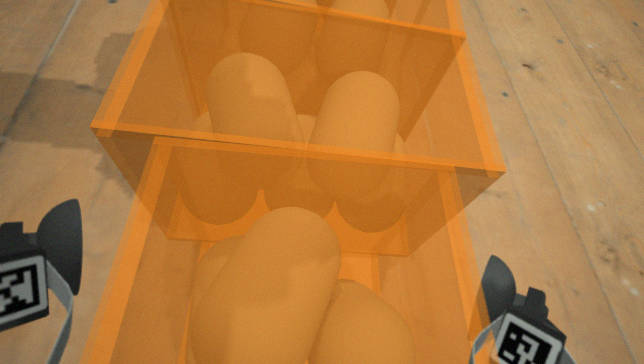

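Scene clock: 404.20 s.
r1.base_odometry: x=-3.272 y=-1.615 heading=+0.336 (m, m, rad; r1's odometry frame)
r1.turned_by_wheels: +0.000 (rad since the last result)
r1.turned_by_imu: -0.001 (rad since the last result)
r1.base_tilt: forward=-0.1 right=+0.4 (deg)
r1.lidar_m: 0.99 0.96 1.32 1.22 1.23 1.55 3.28 0.88 3.86 3.56 3.58 4.54
r1.head_depth_mm: 3202 2834 2188 1797 1363 1186 1043 / 3252 2790 2199 1785 1508 1307 1150 / 3226 2788 2172 1780 1532 1303 1151 / 3293 2785 2149 1769 1499 1301 1143 / 3280 2775 2152 1770 1487 1291 1147 / 3286 2731 2134 1764 1492 1293 1144 / 3308 2735 2126 1762 1490 1294 1145
r1.base_status: not commanded
r1.joint_positions: lift_m=+0.176 arm_m=+0.495 wrist_yaw_rad=+1.550 wrist_pitch_rad=-0.883 wrist_roll_rad=+0.000 gripper_m=+0.092 head_pan_rad=-1.293 head_tilt_rad=-0.890
r1.joint_status: all done
r1.on_its_own: wrist_yaw_rad is at rest, and its effort (+20) is outside its rest range (-12 to +12)
r1.motor_effort: left_wheel=-12(12) right_wheel=+16(16) lift_m=+19(19) arm_m=-6(6) wrist_yaw_rad=+20(20) wrist_pitch_rad=-5(5) wrist_roll_rad=+3(4) gripper_m=-37(100) head_pan_rad=-3(3) head_tilt_rad=-3(4) (%)
r1.hand_pose: x=+0.1227 y=-0.6436 z=+0.1010 quat_wxyz=(+0.668, +0.663, -0.245, +0.231) (m; r1's base frame)
r1.wrist_depth_mm: 362 381 314 263 460 499 533 / 324 340 212 260 399 430 458 / 294 309 197 206 353 380 408 / 270 282 224 205 322 342 360 / 254 264 227 239 293 310 325 / - 241 146 167 271 290 295 / 217 225 132 153 246 - 273
r2.base_odometry: x=+2.339 y=+2.855 heading=-2.002 (m, m, rad; r2's odometry frame)
r2.turned_by_wheels: +0.000 (rad since the last result)
r2.turned_by_imu: +0.000 (rad since the last result)
r2.base_tilt: forward=-0.5 right=+0.0 (deg)
r2.lidar_m: 3.64 1.51 1.09 1.07 1.10 1.48 0.98 1.23 3.89 3.71 3.81 3.78
r2.head_depth_mm: 2626 2099 1726 1519 1333 1211 - / 2635 2113 1767 1530 1361 - - / 2642 2140 1787 1526 - 1194 - / 2633 2133 1794 - 1332 1201 - / 2631 2137 1826 - 1344 1199 1078 / 2671 2157 1801 1538 1323 1197 1085 / 2700 2153 1804 1548 1350 1205 1086
r2.base_status: not commanded
r2.joint_positions: lift_m=+0.699 arm_m=+0.200 wrist_yaw_rad=+1.378 wrist_pitch_rad=-1.559 wrist_roll_rad=+0.001 gripper_m=+0.179 head_pan_rad=-1.907 head_tilt_rad=-0.988
r2.joint_status: not commanded
r2.motor_effort: left_wheel=+1(1) right_wheel=-1(1) lift_m=+42(42) arm_m=-3(2) wrist_yaw_rad=+3(3) wrist_pitch_rad=+0(1) wrist_roll_rad=-1(1) gripper_m=+0(0) head_pan_rad=+2(3) head_tilt_rad=-5(5) (%)
r2.hand_pose: x=-0.0421 y=-0.3414 z=+0.5815 quat_wxyz=(+0.704, +0.703, -0.072, -0.064) (m; r2's base frame)
r2.wrist_depth_mm: 709 692 694 693 687 682 668 / 714 713 709 709 710 695 691 / 737 736 732 721 710 709 703 / 769 - - 739 730 735 720 / 783 - - 774 763 761 749 / 820 - 803 790 793 777 - / 834 846 829 813 807 795 776
pictures: none
No camera images: the call's "cameras" was empty. Leave "cameras" out to get every camera's image.

Scene clock: 406.43 s.
r1.base_odometry: x=-3.272 y=-1.615 heading=+0.336 (m, m, rad; r1's odometry frame)
r1.turned_by_wheels: +0.000 (rad since the last result)
r1.turned_by_imu: +0.001 (rad since the last result)
r1.base_tilt: forward=+0.2 right=+0.4 (deg)
r1.lidar_m: 0.99 0.96 1.31 1.22 1.23 1.55 1.07 0.88 3.85 3.55 3.59 4.52
r1.head_depth_mm: 3182 2831 2209 1785 1360 1175 1044 / 3227 2798 2176 1782 1506 1305 1148 / 3277 2816 2187 1780 1516 1277 1150 / 3270 2792 2165 1757 1498 1255 1146 / 3285 2774 2154 1767 1489 1248 1147 / 3315 2738 2126 1761 1490 1266 1140 / 3252 2726 2149 1753 1482 1287 1143
r1.base_status: not commanded
r1.joint_positions: lift_m=+0.190 arm_m=+0.361 wrist_yaw_rad=+1.475 wrist_pitch_rad=-0.927 wrist_roll_rad=+0.030 gripper_m=+0.102 head_pan_rad=-1.293 head_tilt_rad=-0.890
r1.joint_status: all done
r1.on_its_own: wrist_yaw_rad is held at +1.506, not at your +1.570, by its stall guard, which is still easing; gripper_m is held at +0.101, not at your +0.090, by its stall guard, which is still easing
r1.motor_effort: left_wheel=-6(12) right_wheel=+4(16) lift_m=+45(52) arm_m=-9(12) wrist_yaw_rad=+30(49) wrist_pitch_rad=+8(9) wrist_roll_rad=-12(15) gripper_m=-30(37) head_pan_rad=-3(3) head_tilt_rad=-4(3) (%)
r1.hand_pose: x=+0.1124 y=-0.5186 z=+0.1088 quat_wxyz=(+0.677, +0.662, -0.265, +0.181) (m; r1's base frame)
r1.wrist_depth_mm: 361 373 392 258 270 458 483 / 326 340 343 261 260 409 428 / 299 310 246 208 221 368 387 / 279 285 243 209 253 333 348 / 262 269 269 181 286 306 318 / - 247 148 167 273 286 292 / 224 231 136 156 250 - 273
r2.base_odometry: x=+2.339 y=+2.855 heading=-2.002 (m, m, rad; r2's odometry frame)
r2.turned_by_wheels: +0.000 (rad since the last result)
r2.turned_by_imu: +0.000 (rad since the last result)
r2.base_tilt: forward=-0.3 right=-0.1 (deg)
r2.lidar_m: 3.63 1.50 1.09 1.07 1.10 1.48 0.98 1.15 3.89 3.71 3.84 3.81
r2.head_depth_mm: 2644 2125 1762 1492 1339 1209 - / 2649 2111 1773 1487 1366 - - / 2625 2111 1762 1544 - 1190 - / 2641 2116 1769 - 1336 1195 - / 2660 2147 1827 - 1340 1196 1077 / 2666 2138 1784 1542 1322 1194 1083 / 2670 2173 1793 1543 1349 1199 1084
r2.base_status: not commanded
r2.joint_positions: lift_m=+0.699 arm_m=+0.200 wrist_yaw_rad=+1.378 wrist_pitch_rad=-1.559 wrist_roll_rad=+0.001 gripper_m=+0.179 head_pan_rad=-1.907 head_tilt_rad=-0.988
r2.joint_status: not commanded
r2.motor_effort: left_wheel=+0(1) right_wheel=-1(1) lift_m=+42(42) arm_m=-3(3) wrist_yaw_rad=+2(2) wrist_pitch_rad=+0(0) wrist_roll_rad=-1(1) gripper_m=+0(1) head_pan_rad=+4(4) head_tilt_rad=-5(5) (%)
r2.hand_pose: x=-0.0421 y=-0.3414 z=+0.5815 quat_wxyz=(+0.704, +0.703, -0.072, -0.064) (m; r2's base frame)
r2.wrist_depth_mm: 708 700 691 686 686 671 670 / 728 723 710 698 696 690 683 / 734 732 727 728 718 721 702 / 768 - - 749 741 743 721 / 778 - - 768 764 749 748 / 814 - 802 790 775 774 - / 846 852 811 823 809 797 778
pictures: r1_head_camera (sideways: a quarter turn clockwise sets it upright), r1_wrist_camera
camera_calibration (this result's frames):
r1_head_camera: T_world_to_cam=[[-0.153883, 0.711176, -0.685966, 0.91257], [0.977744, 0.209796, -0.00183111, -0.00135351], [0.14261, -0.67098, -0.727632, 0.903878], [0, 0, 0, 1]] pos_world=[0.0128497, -0.0422298, 1.28368]
r1_wrist_camera: T_world_to_cam=[[-0.0365132, -0.993261, 0.109996, -0.538996], [-0.885374, -0.0188921, -0.464495, 0.18207], [0.463443, -0.114348, -0.878718, 0.145574], [0, 0, 0, 1]] pos_world=[0.0740547, -0.515278, 0.271777]
Images, in order (width x height): r1_head_camera 896x504, r1_wrist_camera 644x364.

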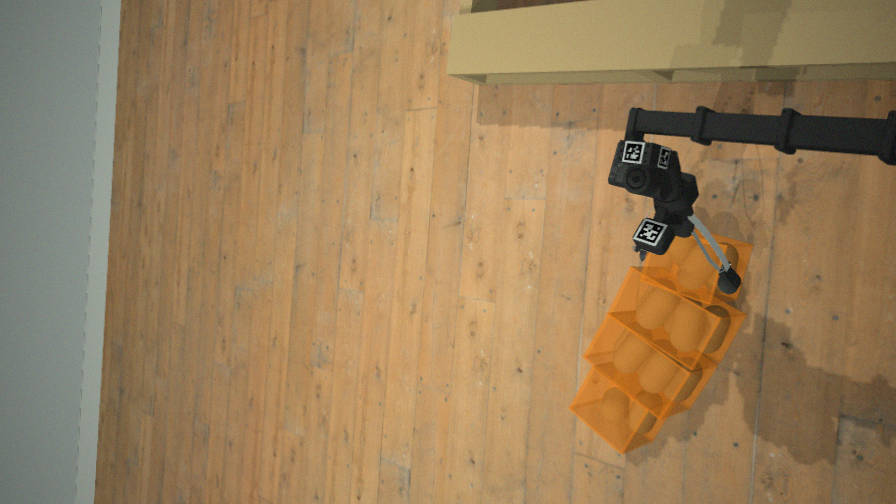

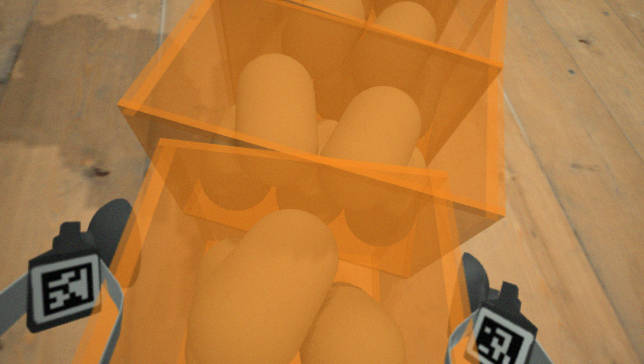

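Call:
execute_actions --actions '[{"r2":{"base":{"rotate_rad":0.44}},"r1":{"joints":{"wrist_yaw_rad":1.5,"gripper_m":0.1}}}]' --cameras '[]'

Call:
execute_actions --actions '[{"r2":{"base":{"translate_m":-0.68}}}]' --cameras '[]'

Call:
execute_actions --actions '[{"r2":{"base":{"rotate_rad":-0.44},"joints":{"arm_m":0.45,"lift_m":0.45,"wrist_yaw_rad":1.1,"head_pan_rad":-2.2,"head_tilt_rad":-0.9}}}]' --cameras '["r2_wrist_camera","r2_head_camera"]'

Scene clock: 425.50 s.
r1.base_odometry: x=-3.272 y=-1.615 heading=+0.337 (m, m, rad; r1's odometry frame)
r1.turned_by_wheels: +0.000 (rad since the last result)
r1.turned_by_imu: +0.001 (rad since the last result)
r1.base_tilt: forward=+0.0 right=+0.3 (deg)
r1.lidar_m: 0.99 0.90 1.32 1.22 1.23 1.55 1.06 0.88 3.86 3.55 3.61 4.51
r1.head_depth_mm: 3175 2829 2205 1789 1373 1182 1043 / 3204 2801 2198 1787 1498 1315 1155 / 3233 2806 2175 1778 1522 1279 1146 / 3280 2811 2172 1774 1495 1249 1146 / 3254 2758 2142 1763 1501 1250 1145 / 3272 2737 2133 1764 1485 1273 1141 / 3294 2715 2149 1740 1474 1296 1136
r1.base_status: not commanded
r1.joint_positions: lift_m=+0.190 arm_m=+0.360 wrist_yaw_rad=+1.441 wrist_pitch_rad=-0.928 wrist_roll_rad=+0.020 gripper_m=+0.107 head_pan_rad=-1.293 head_tilt_rad=-0.890
r1.joint_status: wrist_yaw_rad off_target (ended at +1.441, target +1.500); gripper_m off_target (ended at +0.107, target +0.100)
r1.on_its_own: wrist_yaw_rad is held at +1.450, not at your +1.500, by its stall guard, which is not easing now; gripper_m is held at +0.107, not at your +0.100, by its stall guard, which is still easing
r1.motor_effort: left_wheel=-3(2) right_wheel=+1(1) lift_m=+45(45) arm_m=-6(6) wrist_yaw_rad=+8(34) wrist_pitch_rad=+8(8) wrist_roll_rad=-6(9) gripper_m=-13(68) head_pan_rad=-3(3) head_tilt_rad=-4(3) (%)
r1.hand_pose: x=+0.1118 y=-0.5230 z=+0.1087 quat_wxyz=(+0.682, +0.657, -0.273, +0.173) (m; r1's base frame)
r1.wrist_depth_mm: 354 370 390 255 270 456 486 / 324 340 336 260 293 410 430 / 298 308 207 206 293 370 385 / 277 286 239 206 264 334 351 / 264 267 263 240 291 306 319 / - 248 147 170 274 288 295 / 226 232 136 156 251 - 273
r2.base_odometry: x=+2.339 y=+2.855 heading=-1.562 (m, m, rad; r2's odometry frame)
r2.turned_by_wheels: +0.440 (rad since the last result)
r2.turned_by_imu: +0.448 (rad since the last result)
r2.base_tilt: forward=-0.4 right=+0.0 (deg)
r2.lidar_m: 1.70 1.12 1.07 1.08 1.38 0.98 0.98 3.98 3.71 3.78 3.91 3.63
r2.head_depth_mm: 2637 2116 1779 1527 1339 1208 - / 2627 2129 1789 1530 1369 - - / 2647 2129 1769 1547 - 1192 - / 2626 2129 1792 - 1330 1195 - / 2666 2134 1827 - 1338 1201 1081 / 2695 2153 1784 1535 1328 1203 1084 / 2692 2148 1803 1539 1353 1196 1085
r2.base_status: done
r2.joint_positions: lift_m=+0.699 arm_m=+0.200 wrist_yaw_rad=+1.378 wrist_pitch_rad=-1.559 wrist_roll_rad=+0.001 gripper_m=+0.179 head_pan_rad=-1.907 head_tilt_rad=-0.988
r2.joint_status: not commanded
r2.motor_effort: left_wheel=-4(10) right_wheel=+2(5) lift_m=+42(42) arm_m=-3(2) wrist_yaw_rad=+2(3) wrist_pitch_rad=+0(0) wrist_roll_rad=-1(1) gripper_m=+0(1) head_pan_rad=+4(3) head_tilt_rad=-5(5) (%)
r2.hand_pose: x=-0.0421 y=-0.3414 z=+0.5815 quat_wxyz=(+0.704, +0.703, -0.072, -0.064) (m; r2's base frame)
r2.wrist_depth_mm: 708 698 704 688 687 667 664 / 724 710 713 716 704 686 676 / 749 732 728 733 718 699 703 / 757 - - 747 741 729 723 / 789 - - 765 759 753 748 / 802 - 804 789 781 788 - / 835 833 835 823 802 807 813
pictures: none
No camera images: the call's "cameras" was empty. Leave "cameras" out to get every camera's image.

Scene clock: 433.63 s.
r1.base_odometry: x=-3.272 y=-1.615 heading=+0.337 (m, m, rad; r1's odometry frame)
r1.turned_by_wheels: +0.000 (rad since the last result)
r1.turned_by_imu: +0.001 (rad since the last result)
r1.base_tilt: forward=+0.0 right=+0.2 (deg)
r1.lidar_m: 0.25 1.96 1.31 1.22 1.23 1.55 1.06 0.88 3.85 3.56 3.60 0.39
r1.head_depth_mm: 3178 2806 2211 1792 1360 1186 1041 / 3221 2816 2176 1783 1505 1313 1153 / 3219 2790 2172 1783 1519 1279 1148 / 3262 2775 2163 1765 1495 1245 1151 / 3243 2770 2143 1753 1492 1245 1144 / 3260 2736 2146 1762 1489 1268 1012 / 3291 2719 2147 1755 1479 368 351
r1.base_status: not commanded
r1.joint_positions: lift_m=+0.190 arm_m=+0.360 wrist_yaw_rad=+1.441 wrist_pitch_rad=-0.928 wrist_roll_rad=+0.020 gripper_m=+0.111 head_pan_rad=-1.293 head_tilt_rad=-0.890
r1.joint_status: not commanded
r1.on_its_own: wrist_yaw_rad is held at +1.450, not at your +1.500, by its stall guard, which is not easing now; gripper_m is held at +0.110, not at your +0.100, by its stall guard, which is not easing now
r1.motor_effort: left_wheel=-3(4) right_wheel=+1(1) lift_m=+45(46) arm_m=-7(6) wrist_yaw_rad=+9(9) wrist_pitch_rad=+8(8) wrist_roll_rad=-6(7) gripper_m=-23(24) head_pan_rad=-3(3) head_tilt_rad=-3(3) (%)
r1.hand_pose: x=+0.1118 y=-0.5230 z=+0.1087 quat_wxyz=(+0.682, +0.657, -0.273, +0.173) (m; r1's base frame)
r1.wrist_depth_mm: 352 371 387 255 270 458 489 / 320 337 335 260 295 409 430 / 301 307 208 208 293 367 386 / 276 285 237 206 264 336 349 / 262 267 263 238 290 307 318 / - 247 147 170 273 286 294 / 225 232 135 157 252 - 272
r2.base_odometry: x=+2.333 y=+3.535 heading=-1.562 (m, m, rad; r2's odometry frame)
r2.turned_by_wheels: +0.000 (rad since the last result)
r2.turned_by_imu: -0.002 (rad since the last result)
r2.base_tilt: forward=-0.3 right=-0.1 (deg)
r2.lidar_m: 2.12 1.45 1.34 1.36 0.37 0.36 1.26 0.48 3.43 3.48 4.43 4.26
r2.head_depth_mm: 2624 2106 1779 1532 1341 1168 - / 2633 2117 1769 1528 1358 - - / 2639 2118 1794 1541 - 1197 - / 2679 2161 1790 - 1321 1194 - / 2665 2109 1839 - 1350 1199 1076 / 2671 2168 1795 1537 1332 1210 1079 / 2708 2158 1789 1539 1356 1201 1083
r2.base_status: done
r2.joint_positions: lift_m=+0.699 arm_m=+0.200 wrist_yaw_rad=+1.378 wrist_pitch_rad=-1.559 wrist_roll_rad=+0.001 gripper_m=+0.179 head_pan_rad=-1.907 head_tilt_rad=-0.988
r2.joint_status: not commanded
r2.motor_effort: left_wheel=-3(11) right_wheel=+1(1) lift_m=+42(42) arm_m=-2(2) wrist_yaw_rad=+2(3) wrist_pitch_rad=+0(1) wrist_roll_rad=-1(1) gripper_m=+0(0) head_pan_rad=+3(3) head_tilt_rad=-5(5) (%)
r2.hand_pose: x=-0.0421 y=-0.3414 z=+0.5815 quat_wxyz=(+0.704, +0.703, -0.072, -0.064) (m; r2's base frame)
r2.wrist_depth_mm: 700 706 698 687 689 675 666 / 724 711 708 708 688 694 691 / 737 735 717 722 717 720 703 / 768 - - 740 747 736 727 / 789 - - 770 754 760 741 / 778 - 794 795 771 780 - / 660 660 830 743 820 799 796
pictures: none
No camera images: the call's "cameras" was empty. Leave "cameras" out to get every camera's image.

Scene clock: 436.73 s.
r1.base_odometry: x=-3.272 y=-1.615 heading=+0.337 (m, m, rad; r1's odometry frame)
r1.turned_by_wheels: +0.000 (rad since the last result)
r1.turned_by_imu: +0.000 (rad since the last result)
r1.base_tilt: forward=-0.1 right=+0.2 (deg)
r1.lidar_m: 0.30 1.95 1.32 1.22 1.23 1.55 1.06 0.88 3.86 3.56 3.61 0.39
r1.head_depth_mm: 3172 2817 2185 1792 1365 1182 1051 / 3226 2814 2192 1782 1512 1312 1151 / 3261 2826 2185 1780 1513 1286 1148 / 3250 2757 2158 1774 1495 1249 1151 / 3260 2747 2164 1768 1498 1249 1142 / 3271 2761 2146 1644 1493 1271 1001 / 3267 2757 2138 1029 742 1267 994
r1.base_status: not commanded
r1.joint_positions: lift_m=+0.190 arm_m=+0.360 wrist_yaw_rad=+1.441 wrist_pitch_rad=-0.928 wrist_roll_rad=+0.020 gripper_m=+0.111 head_pan_rad=-1.293 head_tilt_rad=-0.890
r1.joint_status: not commanded
r1.on_its_own: wrist_yaw_rad is held at +1.450, not at your +1.500, by its stall guard, which is not easing now; gripper_m is held at +0.110, not at your +0.100, by its stall guard, which is not easing now
r1.motor_effort: left_wheel=-2(2) right_wheel=+1(1) lift_m=+46(46) arm_m=-6(6) wrist_yaw_rad=+9(9) wrist_pitch_rad=+8(8) wrist_roll_rad=-7(6) gripper_m=-23(23) head_pan_rad=-3(3) head_tilt_rad=-3(4) (%)
r1.hand_pose: x=+0.1118 y=-0.5230 z=+0.1087 quat_wxyz=(+0.682, +0.657, -0.273, +0.173) (m; r1's base frame)
r1.wrist_depth_mm: 354 372 385 257 270 457 488 / 325 339 336 261 294 407 429 / 298 311 208 206 293 368 386 / 278 285 238 206 265 336 351 / 263 268 261 240 291 308 319 / - 248 147 170 273 288 294 / 224 231 136 157 250 - 271
r2.base_odometry: x=+2.333 y=+3.535 heading=-2.002 (m, m, rad; r2's odometry frame)
r2.turned_by_wheels: -0.440 (rad since the last result)
r2.turned_by_imu: -0.446 (rad since the last result)
r2.base_tilt: forward=-0.2 right=+0.0 (deg)
r2.lidar_m: 4.26 1.93 1.41 1.34 1.39 0.36 0.37 0.48 0.51 3.43 3.55 4.46
r2.head_depth_mm: 3230 2415 1814 1545 1282 1198 990 / 3265 2432 1849 1507 1339 1218 1103 / 3307 2463 1827 1539 1312 1223 - / 3345 2483 1965 1607 1402 1224 1119 / 3309 2478 2001 1637 1432 1181 1100 / 3200 2487 1973 1649 1375 1191 1090 / 3073 2503 1990 1718 1381 1234 1092
r2.base_status: done
r2.joint_positions: lift_m=+0.451 arm_m=+0.450 wrist_yaw_rad=+1.102 wrist_pitch_rad=-1.558 wrist_roll_rad=+0.001 gripper_m=+0.179 head_pan_rad=-2.193 head_tilt_rad=-0.902
r2.joint_status: all done
r2.motor_effort: left_wheel=+0(9) right_wheel=-1(5) lift_m=+11(36) arm_m=+4(4) wrist_yaw_rad=-3(2) wrist_pitch_rad=+0(1) wrist_roll_rad=-1(1) gripper_m=-1(1) head_pan_rad=-1(20) head_tilt_rad=+1(9) (%)
r2.hand_pose: x=-0.0402 y=-0.5854 z=+0.3330 quat_wxyz=(+0.689, +0.686, -0.169, -0.161) (m; r2's base frame)
r2.wrist_depth_mm: 471 465 460 458 452 451 446 / 483 474 473 467 468 459 455 / 493 489 484 483 477 476 468 / 512 508 503 446 495 487 482 / 527 526 513 451 504 503 498 / - - 525 421 520 524 - / - - 546 432 534 537 532
pictures: r2_head_camera (sideways: a quarter turn clockwise sets it upright), r2_wrist_camera
camera_calibration (this result's frames):
r2_head_camera: T_world_to_cam=[[0.506998, 0.598602, -0.620185, 0.821188], [0.77494, -0.631582, 0.0239077, -0.0366418], [-0.377386, -0.492728, -0.784091, 0.982749], [0, 0, 0, 1]] pos_world=[-0.0170693, -0.0304794, 1.28073]
r2_wrist_camera: T_world_to_cam=[[-0.534013, -0.845366, -0.0136583, -0.500172], [-0.833476, 0.523653, 0.176369, 0.244396], [-0.141944, 0.105568, -0.984229, 0.550486], [0, 0, 0, 1]] pos_world=[0.0147384, -0.60892, 0.491869]
Images, in order (width x height): r2_head_camera 896x504, r2_wrist_camera 644x364.

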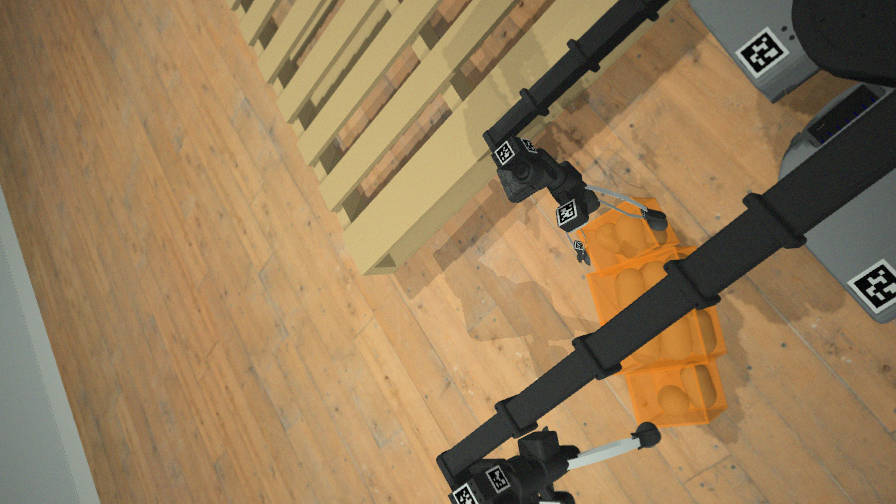

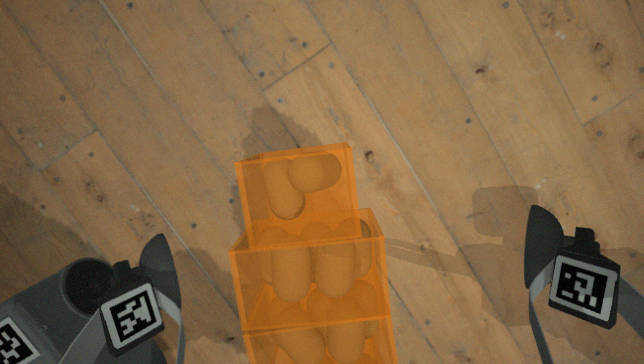

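Call:
execute_actions --actions '[{"r2":{"joints":{"arm_m":0.40,"lift_m":0.36,"wrist_yaw_rad":1.25}}}]' --cameras '["r2_wrist_camera"]'

Scene clock: 442.07 s.
r1.base_odometry: x=-3.272 y=-1.615 heading=+0.337 (m, m, rad; r1's odometry frame)
r1.turned_by_wheels: +0.000 (rad since the last result)
r1.turned_by_imu: +0.000 (rad since the last result)
r1.base_tilt: forward=+0.1 right=+0.3 (deg)
r1.lidar_m: 0.30 1.96 1.32 1.22 1.23 1.55 1.06 0.88 3.85 3.54 3.59 0.39
r1.head_depth_mm: 3204 2834 2183 1800 1360 1184 1047 / 3220 2799 2179 1785 1508 1303 1154 / 3259 2808 2162 1767 1521 1283 1146 / 3261 2785 2168 1778 1491 1251 1147 / 3289 2763 2159 1763 1495 1249 1143 / 3257 2761 2155 1705 1463 1267 999 / 3278 2730 2139 1714 1391 1220 978
r1.base_status: not commanded
r1.joint_positions: lift_m=+0.190 arm_m=+0.360 wrist_yaw_rad=+1.441 wrist_pitch_rad=-0.928 wrist_roll_rad=+0.020 gripper_m=+0.111 head_pan_rad=-1.293 head_tilt_rad=-0.890
r1.joint_status: not commanded
r1.on_its_own: wrist_yaw_rad is held at +1.450, not at your +1.500, by its stall guard, which is not easing now; gripper_m is held at +0.110, not at your +0.100, by its stall guard, which is not easing now
r1.motor_effort: left_wheel=-2(2) right_wheel=+1(1) lift_m=+45(45) arm_m=-6(6) wrist_yaw_rad=+9(9) wrist_pitch_rad=+8(8) wrist_roll_rad=-6(7) gripper_m=-23(23) head_pan_rad=-3(3) head_tilt_rad=-4(4) (%)
r1.hand_pose: x=+0.1118 y=-0.5230 z=+0.1087 quat_wxyz=(+0.682, +0.657, -0.273, +0.173) (m; r1's base frame)
r1.wrist_depth_mm: 357 372 388 256 269 461 488 / 325 337 335 260 294 409 430 / 299 309 207 207 293 365 385 / 278 285 238 207 264 335 349 / 262 266 264 240 289 307 320 / - 247 146 170 273 288 293 / 225 232 136 157 251 - 273
r2.base_odometry: x=+2.333 y=+3.535 heading=-2.002 (m, m, rad; r2's odometry frame)
r2.turned_by_wheels: +0.000 (rad since the last result)
r2.turned_by_imu: +0.001 (rad since the last result)
r2.base_tilt: forward=-0.3 right=+0.0 (deg)
r2.lidar_m: 4.25 1.93 1.41 1.34 1.38 0.36 0.37 0.48 0.51 3.42 3.55 4.45
r2.head_depth_mm: 3201 2463 1810 1531 1280 1199 992 / 3259 2431 1830 1509 1338 1218 1103 / 3293 2447 1823 1533 1307 1221 - / 3345 2474 1984 1601 1402 1203 - / 3317 2492 1973 1641 1434 1184 1107 / 3229 2493 1991 1641 1382 1203 1092 / 3033 2504 1999 1655 1384 1228 1092
r2.base_status: not commanded
r2.joint_positions: lift_m=+0.361 arm_m=+0.400 wrist_yaw_rad=+1.247 wrist_pitch_rad=-1.558 wrist_roll_rad=+0.001 gripper_m=+0.179 head_pan_rad=-2.193 head_tilt_rad=-0.902
r2.joint_status: all done
r2.motor_effort: left_wheel=+1(1) right_wheel=-1(1) lift_m=+11(11) arm_m=-2(2) wrist_yaw_rad=+5(0) wrist_pitch_rad=+0(0) wrist_roll_rad=-1(1) gripper_m=+0(1) head_pan_rad=-3(3) head_tilt_rad=+1(1) (%)
r2.hand_pose: x=-0.0413 y=-0.5388 z=+0.2430 quat_wxyz=(+0.699, +0.697, -0.118, -0.110) (m; r2's base frame)
r2.wrist_depth_mm: 383 382 376 371 371 367 367 / 393 389 386 382 380 378 373 / 404 400 400 391 391 385 383 / 417 414 407 348 403 396 397 / 428 422 416 367 414 410 405 / - 435 436 321 424 421 - / - 454 451 344 434 436 433
pictures: r2_wrist_camera
camera_calibration (this result's frames):
r2_wrist_camera: T_world_to_cam=[[-0.406163, -0.913699, -0.0136583, -0.494085], [-0.900435, 0.397631, 0.176369, 0.164214], [-0.155717, 0.0839332, -0.984229, 0.444594], [0, 0, 0, 1]] pos_world=[0.0164157, -0.554058, 0.401872]
Images, in order (width x height): r2_wrist_camera 644x364.

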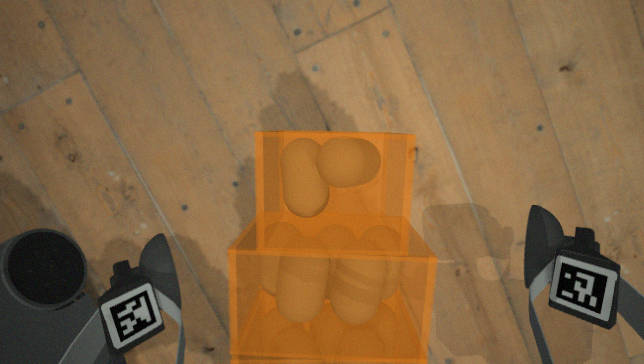

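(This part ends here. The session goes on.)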